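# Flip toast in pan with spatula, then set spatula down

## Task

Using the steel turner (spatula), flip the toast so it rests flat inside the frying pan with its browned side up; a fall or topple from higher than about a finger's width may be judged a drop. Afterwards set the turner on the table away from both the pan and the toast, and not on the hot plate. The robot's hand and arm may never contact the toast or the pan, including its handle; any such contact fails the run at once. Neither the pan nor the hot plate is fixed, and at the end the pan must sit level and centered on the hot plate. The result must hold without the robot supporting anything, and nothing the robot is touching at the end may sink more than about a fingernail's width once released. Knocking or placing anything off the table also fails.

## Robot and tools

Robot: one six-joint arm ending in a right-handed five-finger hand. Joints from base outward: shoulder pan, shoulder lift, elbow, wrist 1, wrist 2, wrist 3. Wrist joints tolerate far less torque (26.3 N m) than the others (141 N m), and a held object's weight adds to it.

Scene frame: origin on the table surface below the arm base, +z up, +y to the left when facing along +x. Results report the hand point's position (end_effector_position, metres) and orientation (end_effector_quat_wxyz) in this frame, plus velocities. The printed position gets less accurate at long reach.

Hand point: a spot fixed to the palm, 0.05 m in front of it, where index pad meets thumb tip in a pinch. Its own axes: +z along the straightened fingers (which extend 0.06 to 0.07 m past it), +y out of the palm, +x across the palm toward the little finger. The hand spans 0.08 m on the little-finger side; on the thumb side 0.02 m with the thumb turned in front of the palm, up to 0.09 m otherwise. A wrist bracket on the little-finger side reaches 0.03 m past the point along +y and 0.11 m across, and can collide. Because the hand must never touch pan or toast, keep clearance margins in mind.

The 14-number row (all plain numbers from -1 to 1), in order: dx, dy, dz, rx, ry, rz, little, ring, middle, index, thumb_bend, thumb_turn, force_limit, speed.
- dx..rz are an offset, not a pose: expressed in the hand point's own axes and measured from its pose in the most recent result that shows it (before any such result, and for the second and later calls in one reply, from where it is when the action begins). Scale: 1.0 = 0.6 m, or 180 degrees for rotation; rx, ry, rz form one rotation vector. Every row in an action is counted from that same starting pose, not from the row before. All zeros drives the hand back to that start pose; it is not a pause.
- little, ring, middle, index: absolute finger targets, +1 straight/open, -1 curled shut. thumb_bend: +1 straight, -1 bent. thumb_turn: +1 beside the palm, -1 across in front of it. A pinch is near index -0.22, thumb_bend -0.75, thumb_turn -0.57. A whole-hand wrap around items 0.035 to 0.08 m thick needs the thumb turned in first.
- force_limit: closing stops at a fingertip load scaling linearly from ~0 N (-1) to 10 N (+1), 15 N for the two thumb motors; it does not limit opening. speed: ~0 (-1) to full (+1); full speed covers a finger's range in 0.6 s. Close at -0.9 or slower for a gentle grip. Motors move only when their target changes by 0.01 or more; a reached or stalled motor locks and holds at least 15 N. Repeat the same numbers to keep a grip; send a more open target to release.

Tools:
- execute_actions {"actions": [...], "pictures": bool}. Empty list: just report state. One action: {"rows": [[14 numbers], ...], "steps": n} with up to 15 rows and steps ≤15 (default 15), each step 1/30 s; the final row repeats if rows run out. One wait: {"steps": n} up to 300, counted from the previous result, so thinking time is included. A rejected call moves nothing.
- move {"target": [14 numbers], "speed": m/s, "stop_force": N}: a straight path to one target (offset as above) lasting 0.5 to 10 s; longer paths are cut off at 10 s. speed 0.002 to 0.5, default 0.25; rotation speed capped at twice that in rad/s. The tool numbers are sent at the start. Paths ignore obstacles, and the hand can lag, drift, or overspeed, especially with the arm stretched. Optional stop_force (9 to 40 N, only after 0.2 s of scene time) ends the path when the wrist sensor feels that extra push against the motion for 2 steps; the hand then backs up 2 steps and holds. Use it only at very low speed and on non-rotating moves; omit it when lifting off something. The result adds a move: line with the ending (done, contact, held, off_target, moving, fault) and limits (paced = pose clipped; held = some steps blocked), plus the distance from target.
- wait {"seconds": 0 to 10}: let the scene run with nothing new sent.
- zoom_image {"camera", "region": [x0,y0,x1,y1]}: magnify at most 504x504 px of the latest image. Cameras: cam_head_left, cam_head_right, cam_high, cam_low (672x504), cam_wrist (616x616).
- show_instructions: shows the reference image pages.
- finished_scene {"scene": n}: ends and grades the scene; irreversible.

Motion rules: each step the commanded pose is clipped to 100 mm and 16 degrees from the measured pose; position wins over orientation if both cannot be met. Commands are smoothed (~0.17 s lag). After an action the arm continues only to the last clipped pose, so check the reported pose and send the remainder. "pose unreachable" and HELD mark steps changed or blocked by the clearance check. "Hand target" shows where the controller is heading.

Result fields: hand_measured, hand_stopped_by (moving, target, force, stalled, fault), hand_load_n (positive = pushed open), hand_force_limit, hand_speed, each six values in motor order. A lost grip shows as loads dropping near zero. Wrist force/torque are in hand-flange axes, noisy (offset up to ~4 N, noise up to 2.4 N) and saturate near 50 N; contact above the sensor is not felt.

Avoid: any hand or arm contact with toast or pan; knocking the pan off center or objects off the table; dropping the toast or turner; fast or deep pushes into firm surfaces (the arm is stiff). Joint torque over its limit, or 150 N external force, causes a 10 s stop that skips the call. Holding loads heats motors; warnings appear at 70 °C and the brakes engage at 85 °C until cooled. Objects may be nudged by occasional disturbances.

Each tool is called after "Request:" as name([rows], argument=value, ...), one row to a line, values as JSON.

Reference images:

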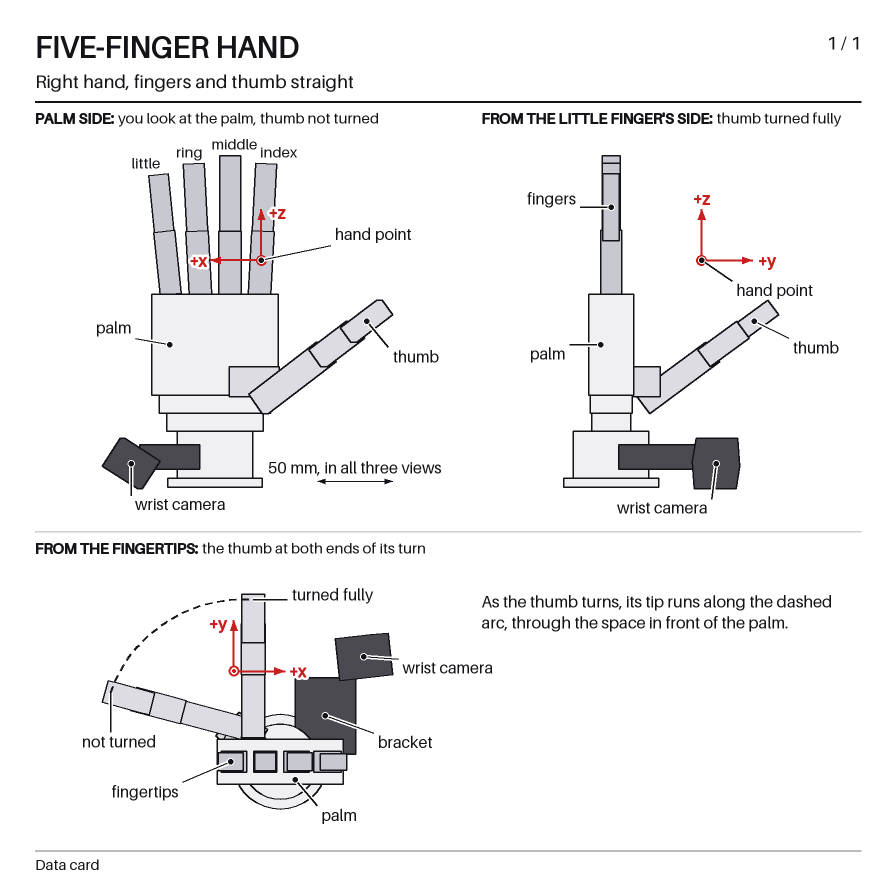

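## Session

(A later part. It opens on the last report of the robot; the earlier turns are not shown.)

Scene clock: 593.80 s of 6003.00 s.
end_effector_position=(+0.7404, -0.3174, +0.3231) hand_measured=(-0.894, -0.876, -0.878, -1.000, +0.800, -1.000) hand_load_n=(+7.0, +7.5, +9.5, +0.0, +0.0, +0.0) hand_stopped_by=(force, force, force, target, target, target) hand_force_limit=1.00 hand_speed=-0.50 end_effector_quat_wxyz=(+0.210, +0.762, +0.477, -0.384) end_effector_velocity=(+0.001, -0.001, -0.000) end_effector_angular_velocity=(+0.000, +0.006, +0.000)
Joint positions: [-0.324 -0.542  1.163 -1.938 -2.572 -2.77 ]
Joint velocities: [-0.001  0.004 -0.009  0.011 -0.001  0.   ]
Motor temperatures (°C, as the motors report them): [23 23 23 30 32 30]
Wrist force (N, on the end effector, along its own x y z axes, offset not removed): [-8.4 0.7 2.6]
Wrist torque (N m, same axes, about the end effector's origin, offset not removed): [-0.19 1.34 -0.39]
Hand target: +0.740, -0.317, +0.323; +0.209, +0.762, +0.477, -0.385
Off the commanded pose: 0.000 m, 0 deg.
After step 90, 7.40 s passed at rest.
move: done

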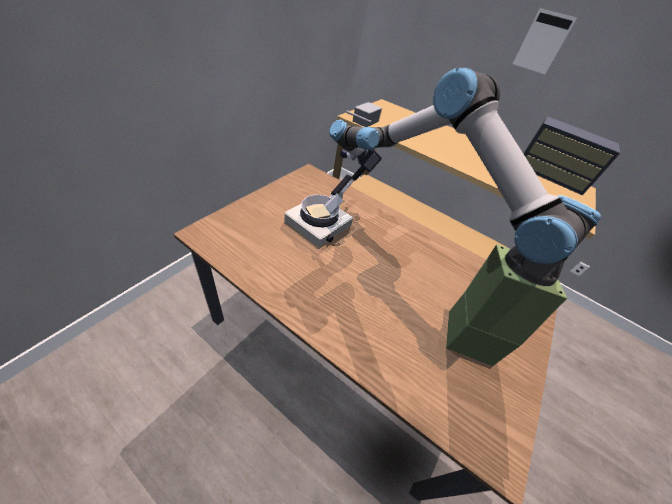

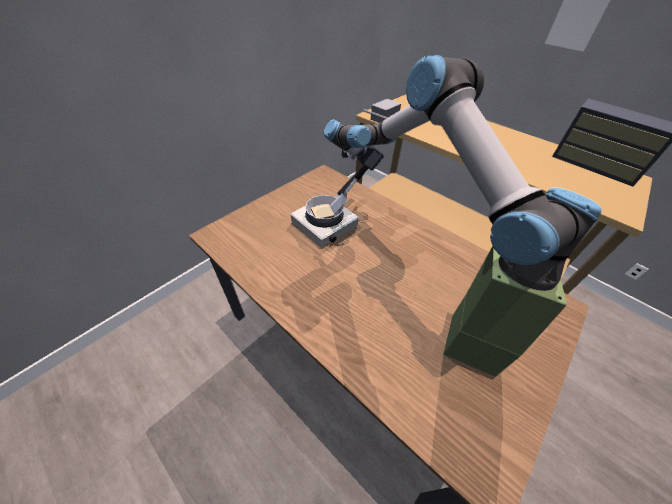

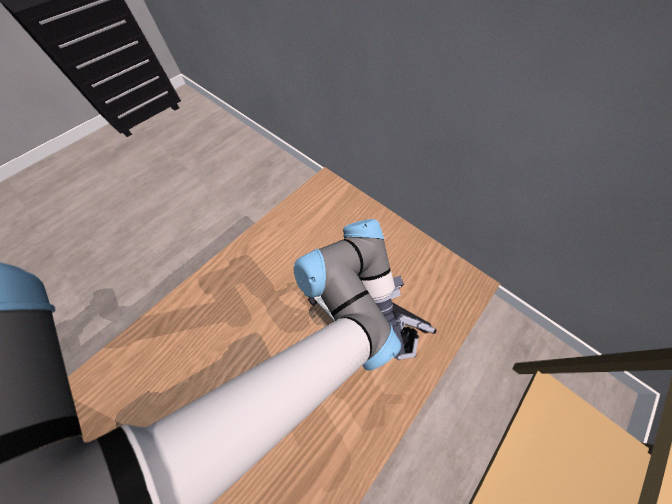

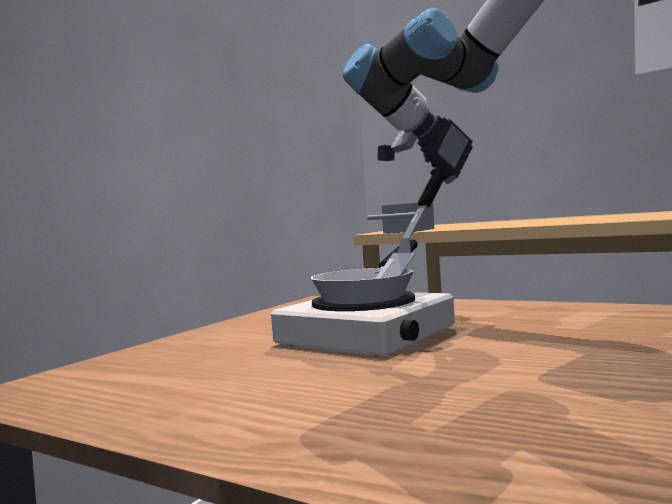

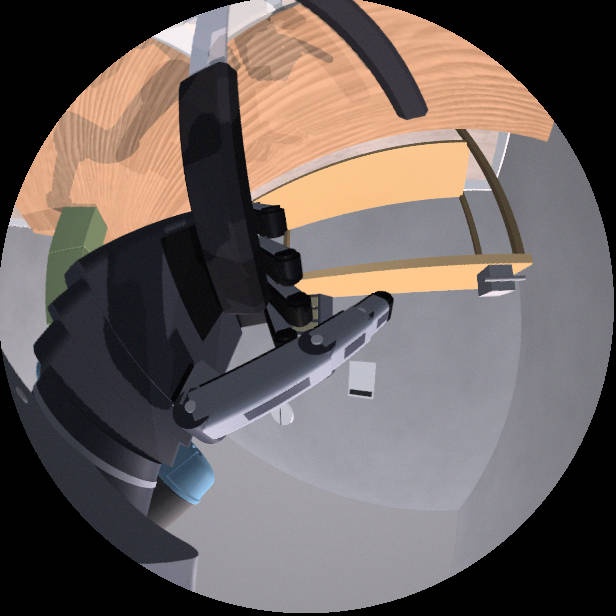

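Request:
move(target=[-0.0027,-0.0108,-0.002,-0.0052,0,0.0066,-1,-1,-1,-1,0.8,-1,1,-0.5], speed=0.01)

Request:
move(target=[0.0154,0,-0.0197,0,0,0,-1,-1,-1,-1,0.8,-1,1,-0.5], speed=0.01)

Request:
zoom_image(camera="cam_head_left", region=[285, 170, 355, 240])

Scene clock: 601.87 s of 6003.00 s.
end_effector_position=(+0.7348, -0.3146, +0.3254) hand_measured=(-0.894, -0.876, -0.878, -1.000, +0.800, -1.000) hand_load_n=(+8.5, +7.5, +9.0, +0.0, +0.0, +0.0) hand_stopped_by=(force, force, force, target, target, target) hand_force_limit=1.00 hand_speed=-0.50 end_effector_quat_wxyz=(+0.219, +0.765, +0.472, -0.379) end_effector_velocity=(-0.001, +0.000, +0.001) end_effector_angular_velocity=(-0.003, -0.004, +0.001)
Joint positions: [-0.321 -0.559  1.205 -1.989 -2.577 -2.769]
Joint velocities: [ 0.    -0.003  0.008 -0.01  -0.002 -0.001]
Motor temperatures (°C, as the motors report them): [23 23 23 30 32 30]
Wrist force (N, on the end effector, along its own x y z axes, offset not removed): [0.1 3.2 3.2]
Wrist torque (N m, same axes, about the end effector's origin, offset not removed): [0.42 0.22 0.10]
Hand target: +0.735, -0.315, +0.325; +0.220, +0.765, +0.472, -0.378
Off the commanded pose: 0.000 m, 0 deg.
After step 90, 3.50 s passed at rest.
move: done

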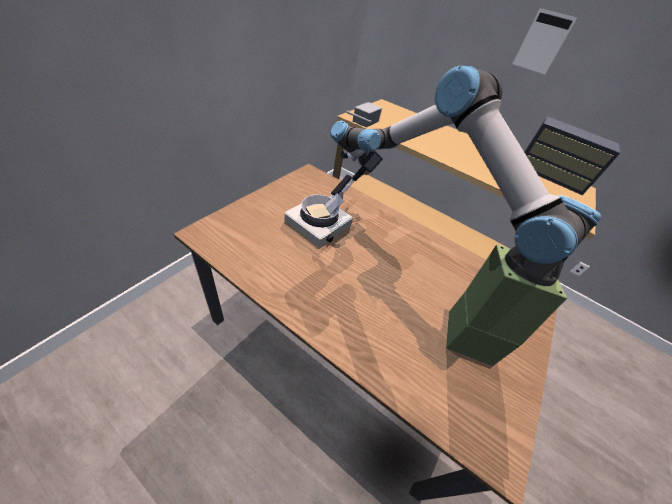

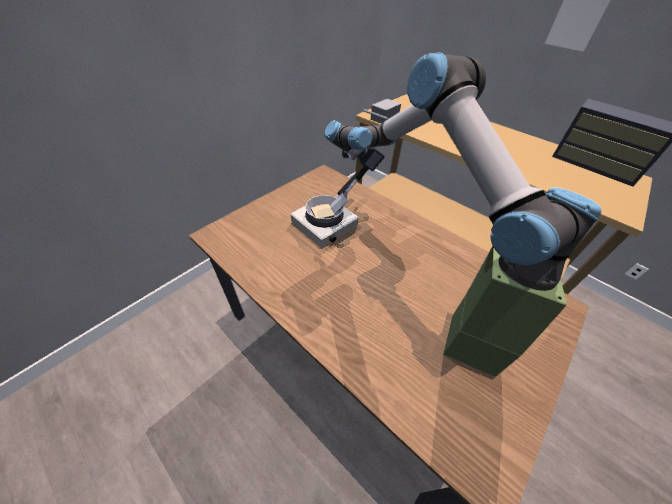

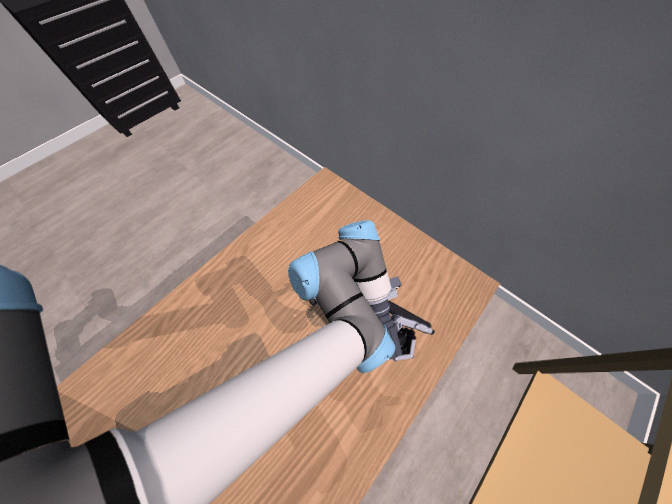

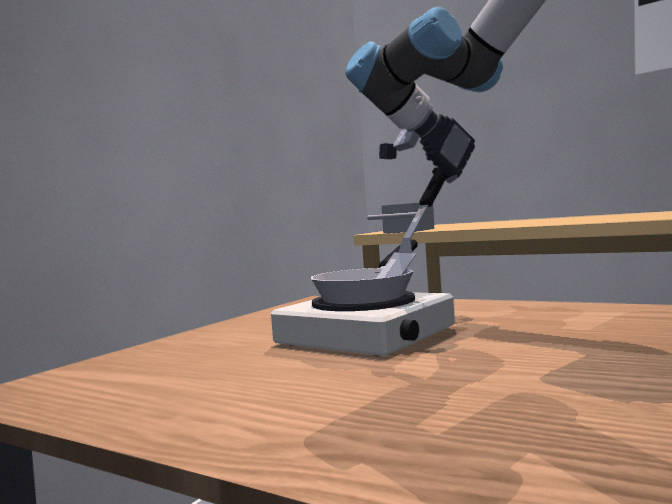

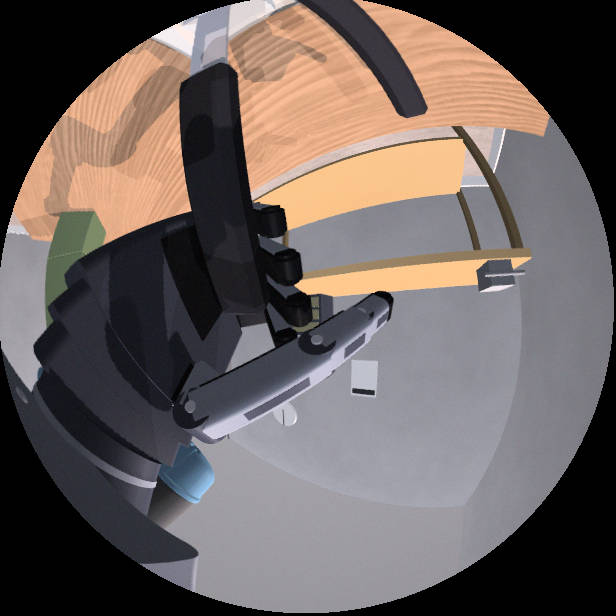

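Scene clock: 603.60 s of 6003.00 s.
end_effector_position=(+0.7415, -0.3015, +0.3254) hand_measured=(-0.894, -0.876, -0.878, -1.000, +0.800, -1.000) hand_load_n=(+8.5, +7.5, +9.0, +0.0, +0.0, +0.0) hand_stopped_by=(force, force, force, target, target, target) hand_force_limit=1.00 hand_speed=-0.50 end_effector_quat_wxyz=(+0.219, +0.765, +0.472, -0.378) end_effector_velocity=(+0.001, +0.002, +0.000) end_effector_angular_velocity=(+0.000, -0.000, -0.001)
Joint positions: [-0.303 -0.548  1.178 -1.945 -2.573 -2.735]
Joint velocities: [ 0.003  0.002 -0.005  0.008  0.001  0.006]
Motor temperatures (°C, as the motors report them): [23 23 23 30 32 30]
Wrist force (N, on the end effector, along its own x y z axes, offset not removed): [-3.8 -1.0 3.0]
Wrist torque (N m, same axes, about the end effector's origin, offset not removed): [-0.29 0.40 -0.45]
Hand target: +0.742, -0.301, +0.325; +0.219, +0.765, +0.472, -0.378
Off the commanded pose: 0.000 m, 0 deg.
move: done

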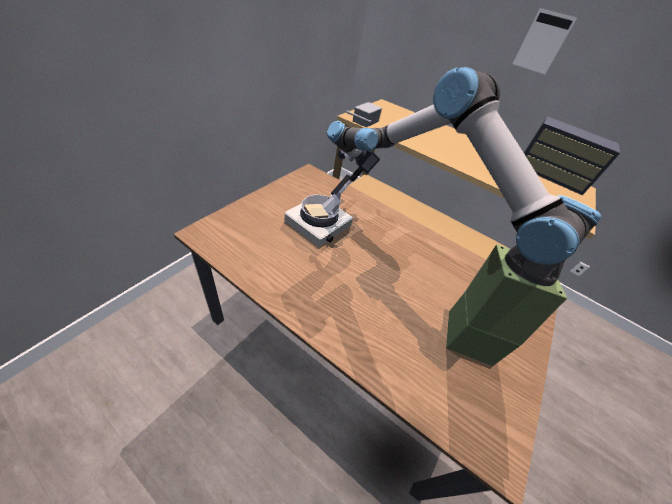

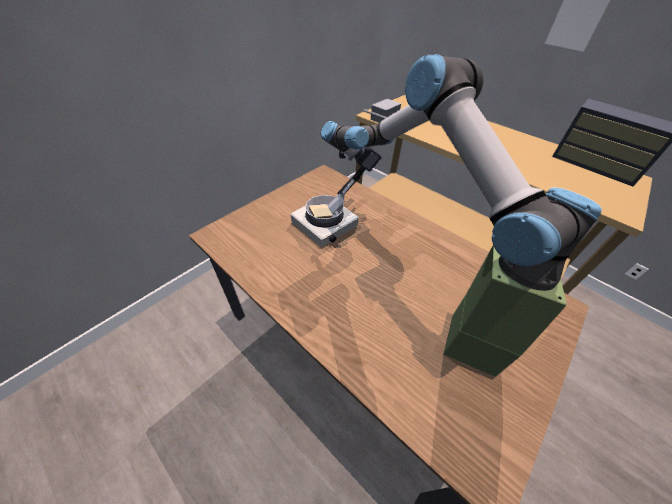

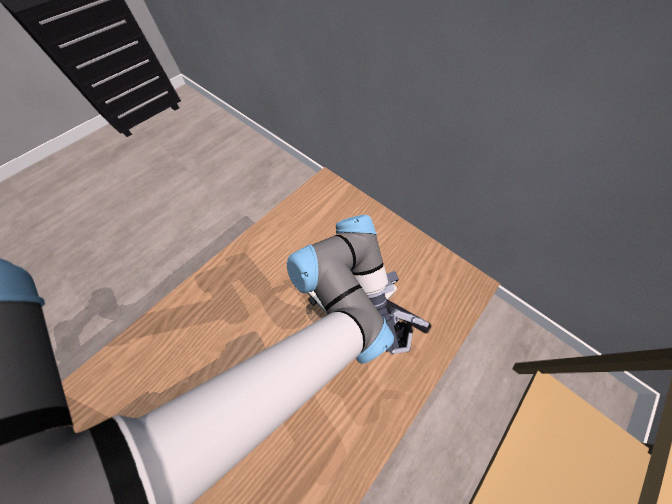

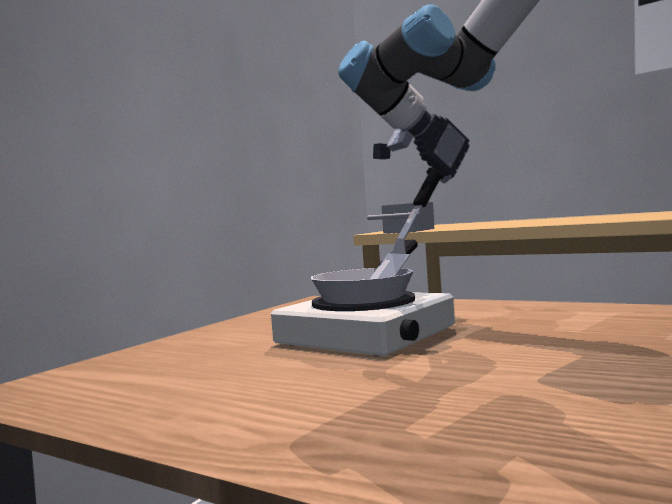

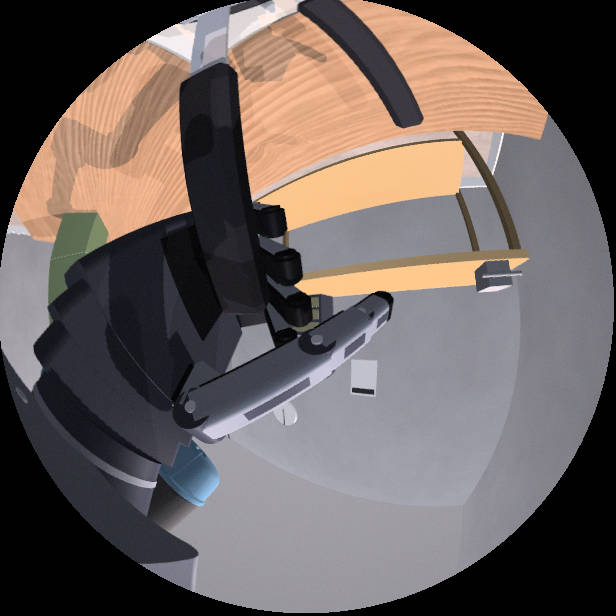

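Region (285, 170, 355, 240) of cam_head_left's 672x504 image, scaled by 7.200, with more detail than that image has.

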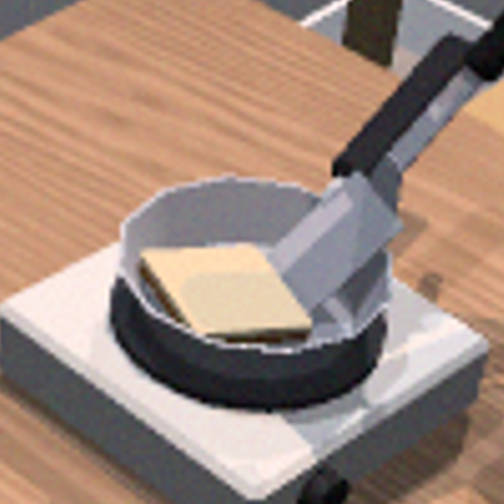

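Request:
execute_actions(actions=[])

Scene clock: 628.37 s of 6003.00 s.
end_effector_position=(+0.7416, -0.3013, +0.3254) hand_measured=(-0.894, -0.876, -0.878, -1.000, +0.800, -1.000) hand_load_n=(+8.5, +7.5, +9.0, +0.0, +0.0, +0.0) hand_stopped_by=(force, force, force, target, target, target) hand_force_limit=1.00 hand_speed=-0.50 end_effector_quat_wxyz=(+0.219, +0.765, +0.472, -0.378) end_effector_velocity=(+0.000, +0.000, +0.000) end_effector_angular_velocity=(-0.001, -0.001, +0.000)
Joint positions: [-0.303 -0.547  1.178 -1.944 -2.573 -2.735]
Joint velocities: [ 0.001  0.    -0.    -0.    -0.001  0.001]
Motor temperatures (°C, as the motors report them): [23 23 23 30 32 30]
Wrist force (N, on the end effector, along its own x y z axes, offset not removed): [-2.0 0.6 1.5]
Wrist torque (N m, same axes, about the end effector's origin, offset not removed): [0.12 0.19 -0.28]
Hand target: +0.742, -0.301, +0.325; +0.219, +0.765, +0.472, -0.378
Off the commanded pose: 0.000 m, 0 deg.
Steps of this call (steps 1 to 90: nothing new was sent; then 21.77 s passed at rest). Readings (end_effector_position | what the end effector reports):
1: (+0.7415, -0.3015, +0.3254) | hand_measured=(-0.894, -0.876, -0.878, -1.000, +0.800, -1.000) hand_load_n=(+8.5, +7.5, +9.0, +0.0, +0.0, +0.0) hand_stopped_by=(force, force, force, target, target, target) hand_force_limit=1.00 hand_speed=-0.50
2: (+0.7416, -0.3014, +0.3254) | hand_measured=(-0.894, -0.876, -0.878, -1.000, +0.800, -1.000) hand_load_n=(+8.5, +7.5, +9.0, +0.0, +0.0, +0.0) hand_stopped_by=(force, force, force, target, target, target) hand_force_limit=1.00 hand_speed=-0.50
4: (+0.7416, -0.3014, +0.3254) | hand_measured=(-0.894, -0.876, -0.878, -1.000, +0.800, -1.000) hand_load_n=(+8.5, +7.5, +9.0, +0.0, +0.0, +0.0) hand_stopped_by=(force, force, force, target, target, target) hand_force_limit=1.00 hand_speed=-0.50
8: (+0.7416, -0.3013, +0.3254) | hand_measured=(-0.894, -0.876, -0.878, -1.000, +0.800, -1.000) hand_load_n=(+8.5, +7.5, +9.0, +0.0, +0.0, +0.0) hand_stopped_by=(force, force, force, target, target, target) hand_force_limit=1.00 hand_speed=-0.50
90: the state above

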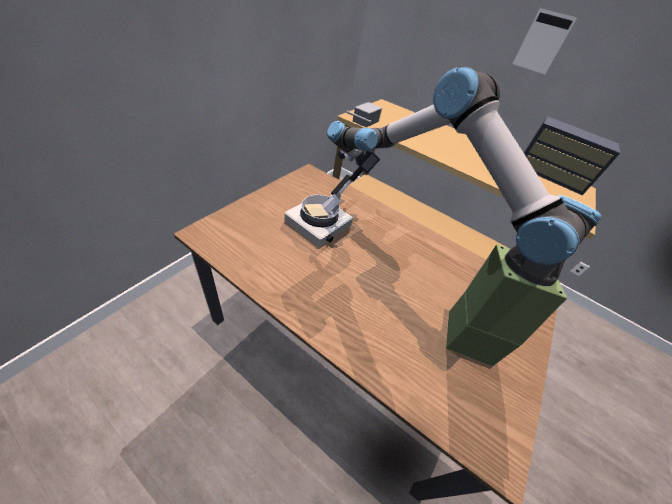

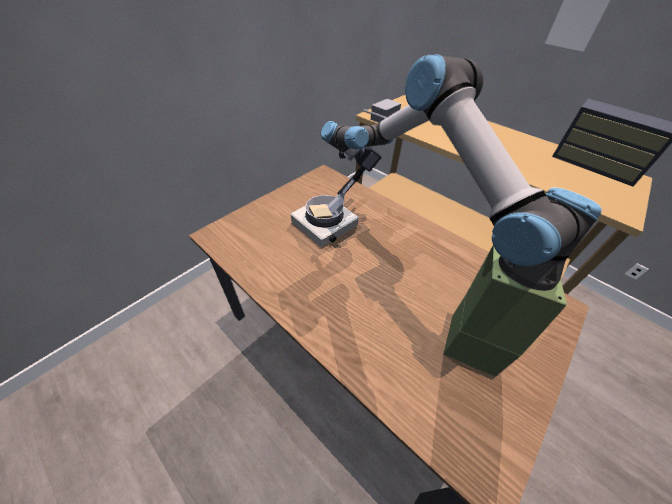

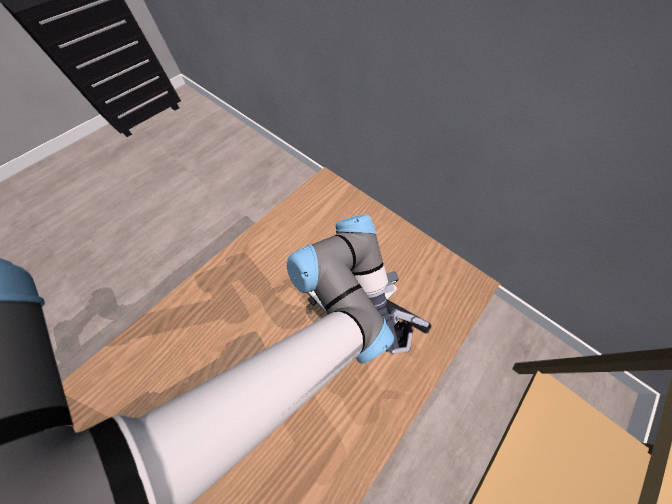

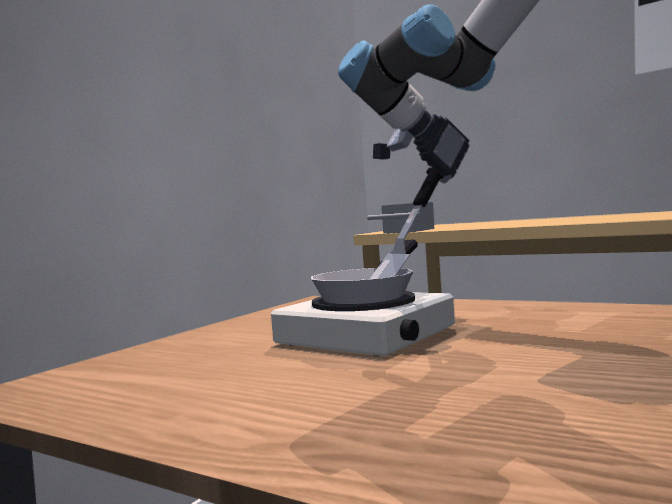

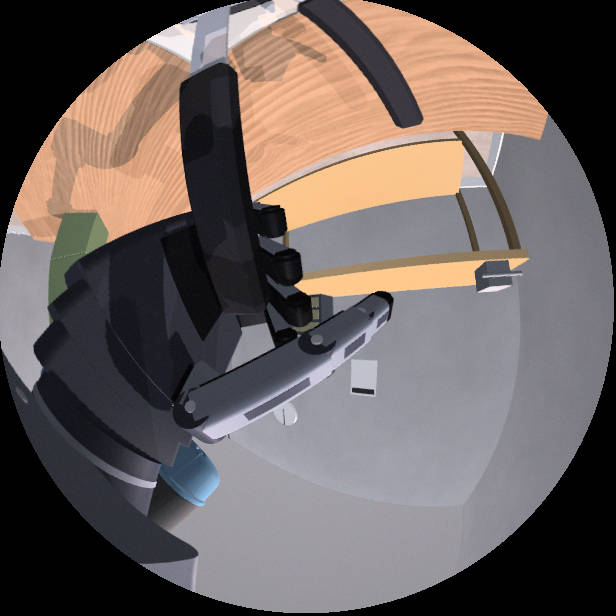

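Request:
move(target=[-0.018,0,-0.018,0,0,0,-1,-1,-1,-1,0.8,-1,1,-0.5], speed=0.02)

Request:
zoom_image(camera="cam_head_left", region=[285,170,355,240])

Scene clock: 639.50 s of 6003.00 s.
end_effector_position=(+0.7428, -0.2999, +0.3403) hand_measured=(-0.894, -0.876, -0.878, -1.000, +0.800, -1.000) hand_load_n=(+9.0, +7.5, +8.5, +0.0, +0.0, +0.0) hand_stopped_by=(force, force, force, target, target, target) hand_force_limit=1.00 hand_speed=-0.50 end_effector_quat_wxyz=(+0.219, +0.765, +0.472, -0.378) end_effector_velocity=(+0.000, +0.001, +0.003) end_effector_angular_velocity=(-0.000, +0.000, +0.001)
Joint positions: [-0.298 -0.569  1.176 -1.914 -2.572 -2.726]
Joint velocities: [ 0.002 -0.004 -0.001  0.006 -0.     0.002]
Motor temperatures (°C, as the motors report them): [23 23 23 30 32 30]
Wrist force (N, on the end effector, along its own x y z axes, offset not removed): [1.2 1.6 5.6]
Wrist torque (N m, same axes, about the end effector's origin, offset not removed): [-0.03 -0.40 -0.02]
Hand target: +0.743, -0.300, +0.341; +0.219, +0.765, +0.472, -0.378
Off the commanded pose: 0.000 m, 0 deg.
After step 90, 7.07 s passed at rest.
move: done

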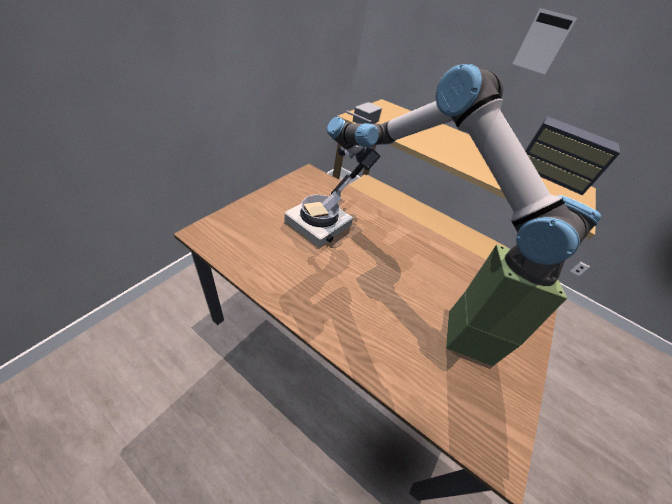

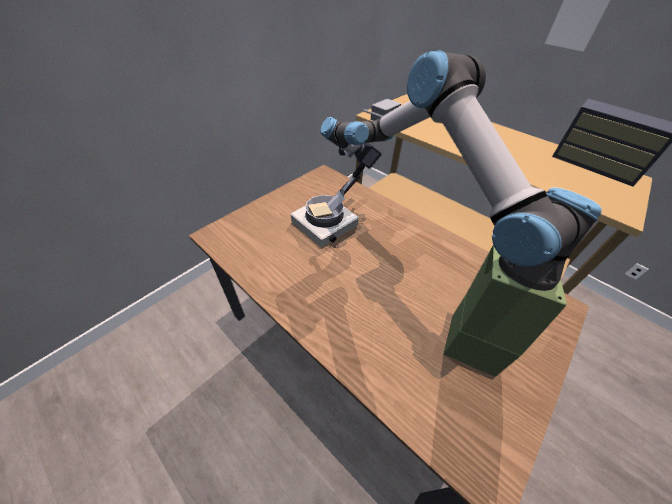

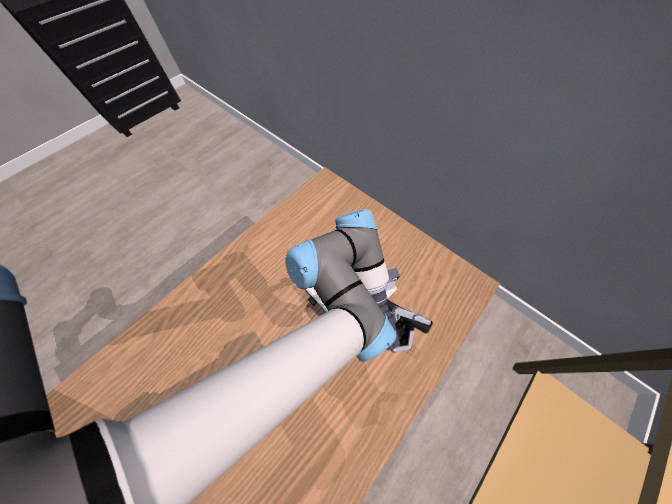

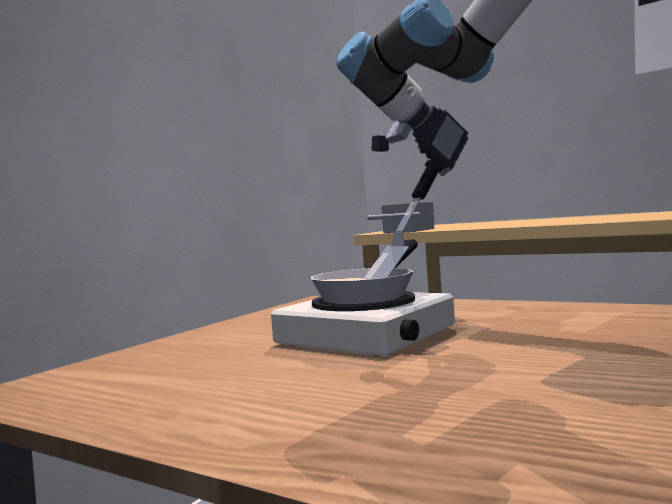

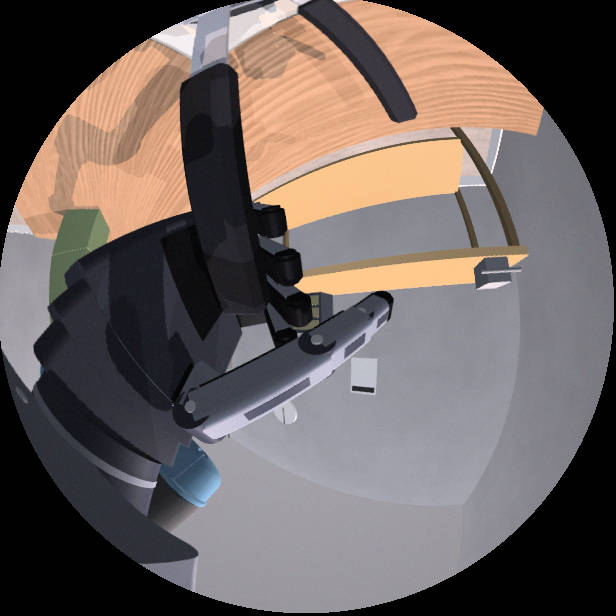

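Region (285, 170, 355, 240) of cam_head_left's 672x504 image, scaled by 7.200, with more detail than that image has.

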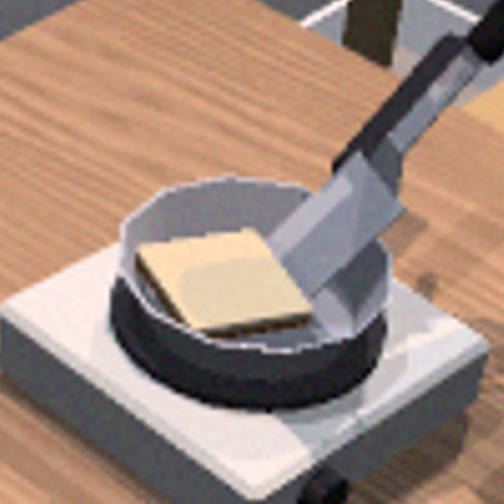

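Request:
move(target=[0.0045,0,0.0843,0,0.0556,0,-1,-1,-1,-1,0.8,-1,1,-0.5], speed=0.03)

Request:
zoom_image(camera="cam_head_left", region=[285,170,355,240])

Request:
zoom_image(camera="cam_low", region=[300,170,480,320])

Scene clock: 652.47 s of 6003.00 s.
end_effector_position=(+0.7247, -0.3333, +0.3071) hand_measured=(-0.894, -0.876, -0.878, -1.000, +0.800, -1.000) hand_load_n=(+9.0, +7.5, +8.5, +0.0, +0.0, +0.0) hand_stopped_by=(force, force, force, target, target, target) hand_force_limit=1.00 hand_speed=-0.50 end_effector_quat_wxyz=(+0.178, +0.795, +0.490, -0.311) end_effector_velocity=(-0.001, -0.001, -0.001) end_effector_angular_velocity=(+0.007, -0.004, +0.001)
Joint positions: [-0.379 -0.607  1.287 -2.181 -2.419 -2.93 ]
Joint velocities: [-0.004 -0.002  0.005 -0.011  0.008 -0.009]
Motor temperatures (°C, as the motors report them): [23 23 23 30 32 30]
Wrist force (N, on the end effector, along its own x y z axes, offset not removed): [-2.1 -1.6 2.7]
Wrist torque (N m, same axes, about the end effector's origin, offset not removed): [-0.38 -0.01 -0.26]
Hand target: +0.725, -0.333, +0.307; +0.177, +0.795, +0.490, -0.310
Off the commanded pose: 0.000 m, 0 deg.
After step 90, 6.77 s passed at rest.
move: done

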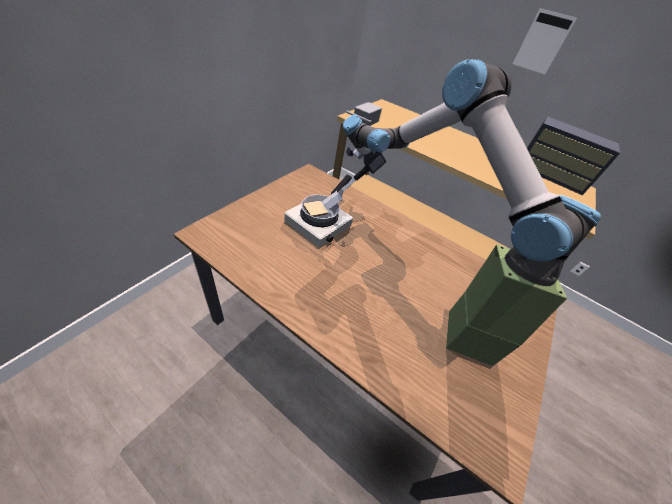

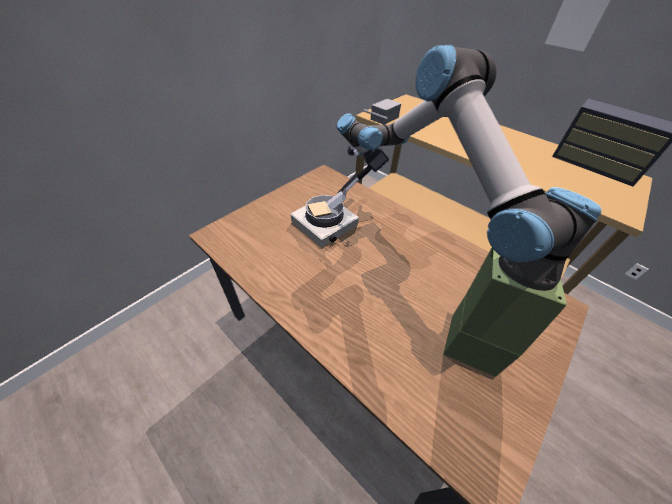

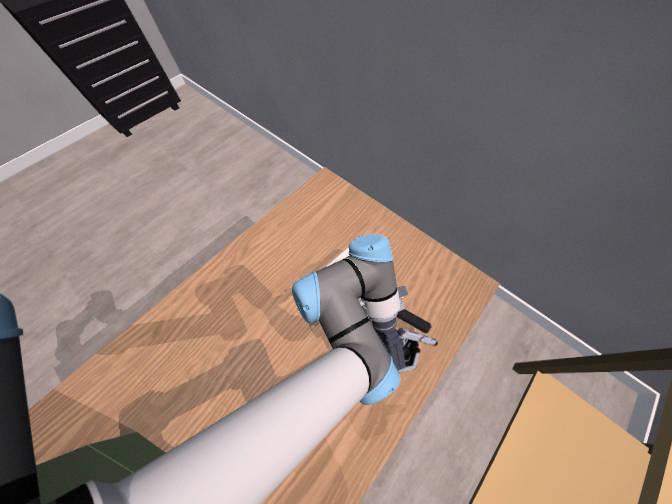

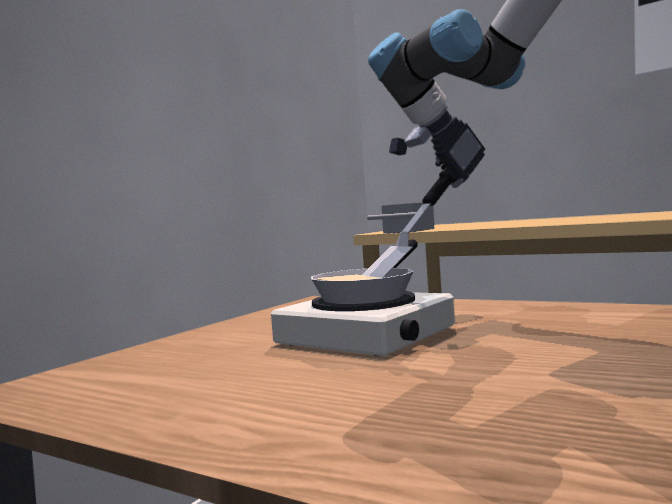

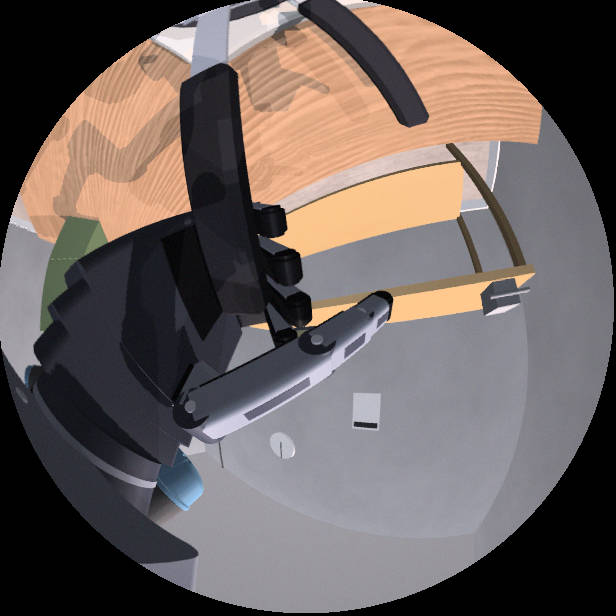

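Region (285, 170, 355, 240) of cam_head_left's 672x504 image, scaled by 7.200, with more detail than that image has.

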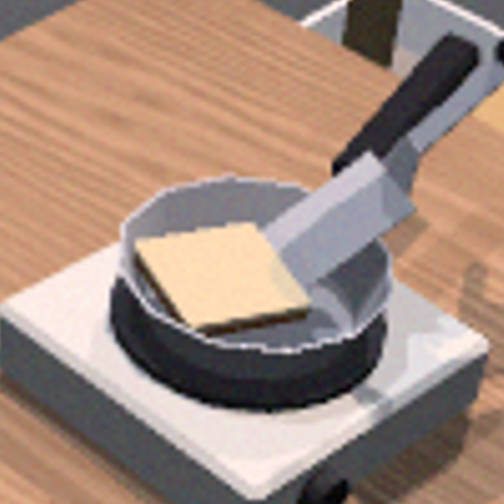

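Region (300, 170, 480, 320) of cam_low's 672x504 image, scaled by 2.800, with more detail than that image has.

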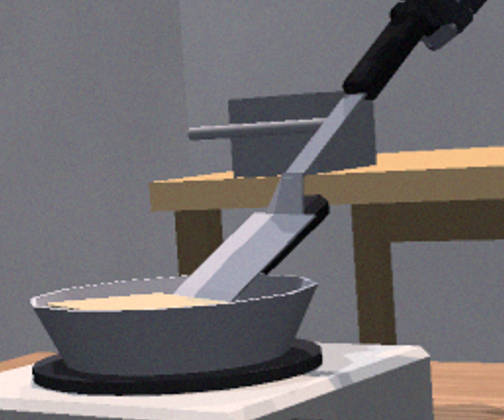

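Request:
move(target=[-0.002,0,0.0797,0,0.0556,0,-1,-1,-1,-1,0.8,-1,1,-0.5], speed=0.03)

Request:
zoom_image(camera="cam_head_left", region=[285,170,355,240])

Request:
zoom_image(camera="cam_low", region=[300,170,480,320])

Scene clock: 663.37 s of 6003.00 s.
end_effector_position=(+0.7090, -0.3620, +0.2724) hand_measured=(-0.894, -0.876, -0.878, -1.000, +0.800, -1.000) hand_load_n=(+9.0, +7.5, +8.5, +0.0, +0.0, +0.0) hand_stopped_by=(force, force, force, target, target, target) hand_force_limit=1.00 hand_speed=-0.50 end_effector_quat_wxyz=(+0.134, +0.819, +0.503, -0.241) end_effector_velocity=(-0.001, -0.002, -0.002) end_effector_angular_velocity=(+0.007, -0.003, +0.000)
Joint positions: [-0.465 -0.627  1.359 -2.347 -2.248 -3.072]
Joint velocities: [-0.005 -0.001  0.003 -0.007  0.008 -0.007]
Motor temperatures (°C, as the motors report them): [23 23 23 30 32 30]
Wrist force (N, on the end effector, along its own x y z axes, offset not removed): [-2.8 -1.4 4.0]
Wrist torque (N m, same axes, about the end effector's origin, offset not removed): [-0.32 0.20 -0.17]
Hand target: +0.709, -0.362, +0.272; +0.134, +0.819, +0.503, -0.240
Off the commanded pose: 0.000 m, 0 deg.
After step 90, 4.70 s passed at rest.
move: done

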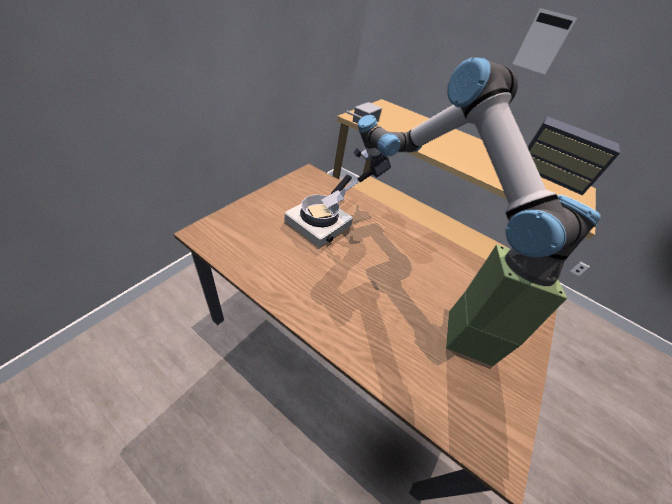

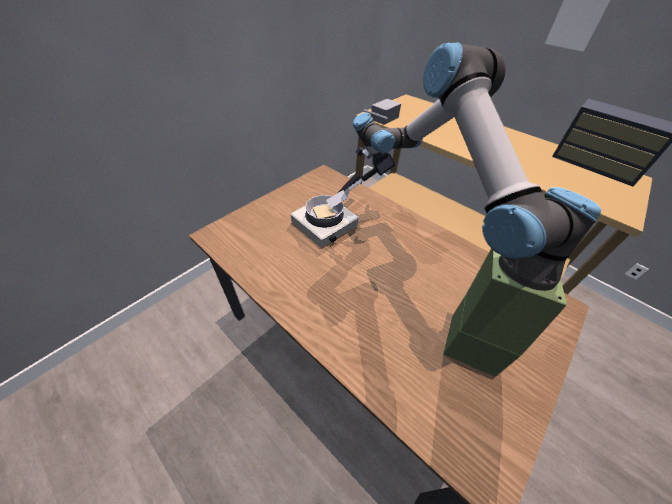

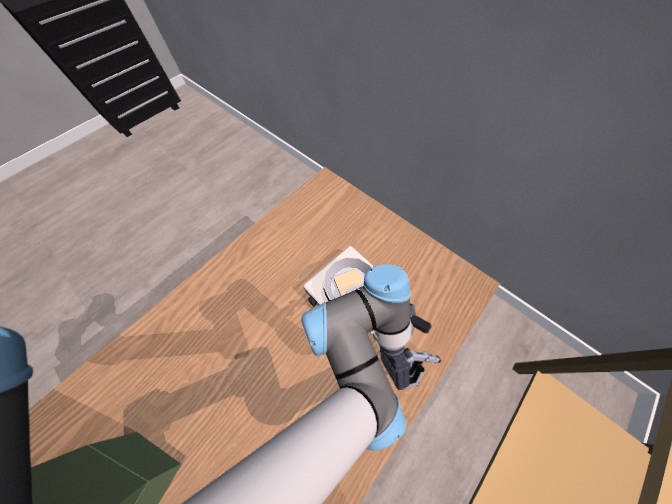

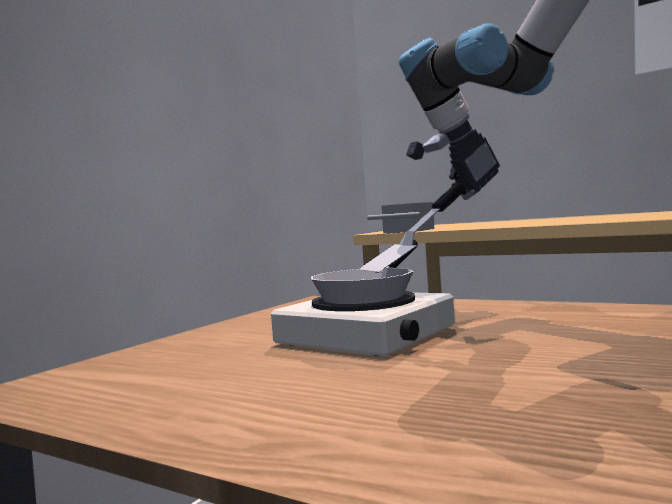

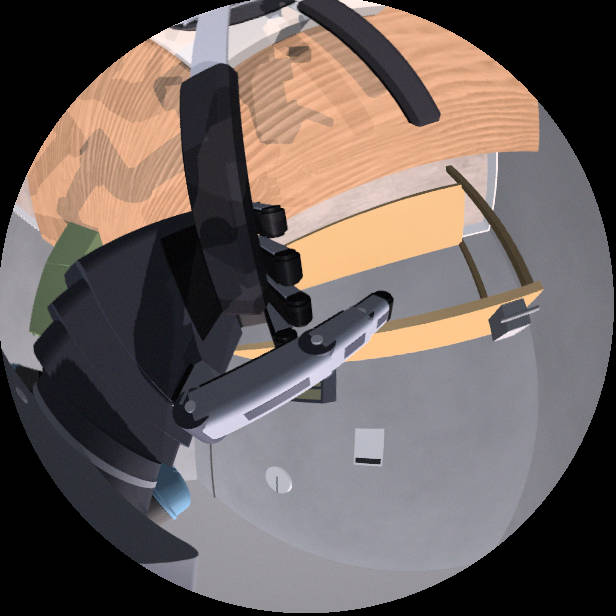

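Region (285, 170, 355, 240) of cam_head_left's 672x504 image, scaled by 7.200, with more detail than that image has.

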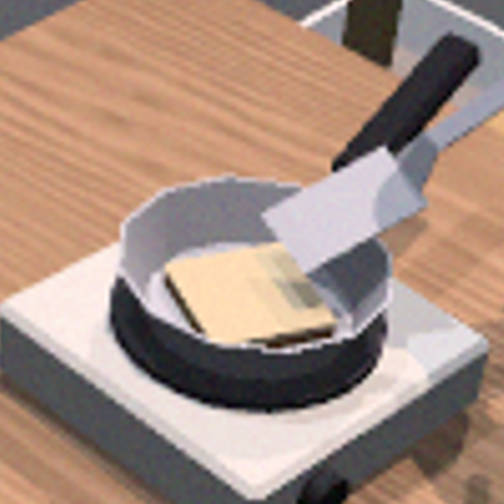

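Region (300, 170, 480, 320) of cam_low's 672x504 image, scaled by 2.800, with more detail than that image has.

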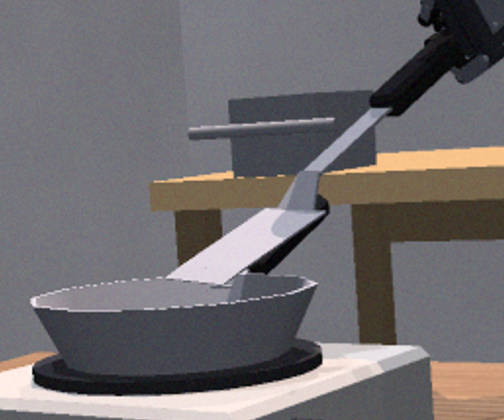

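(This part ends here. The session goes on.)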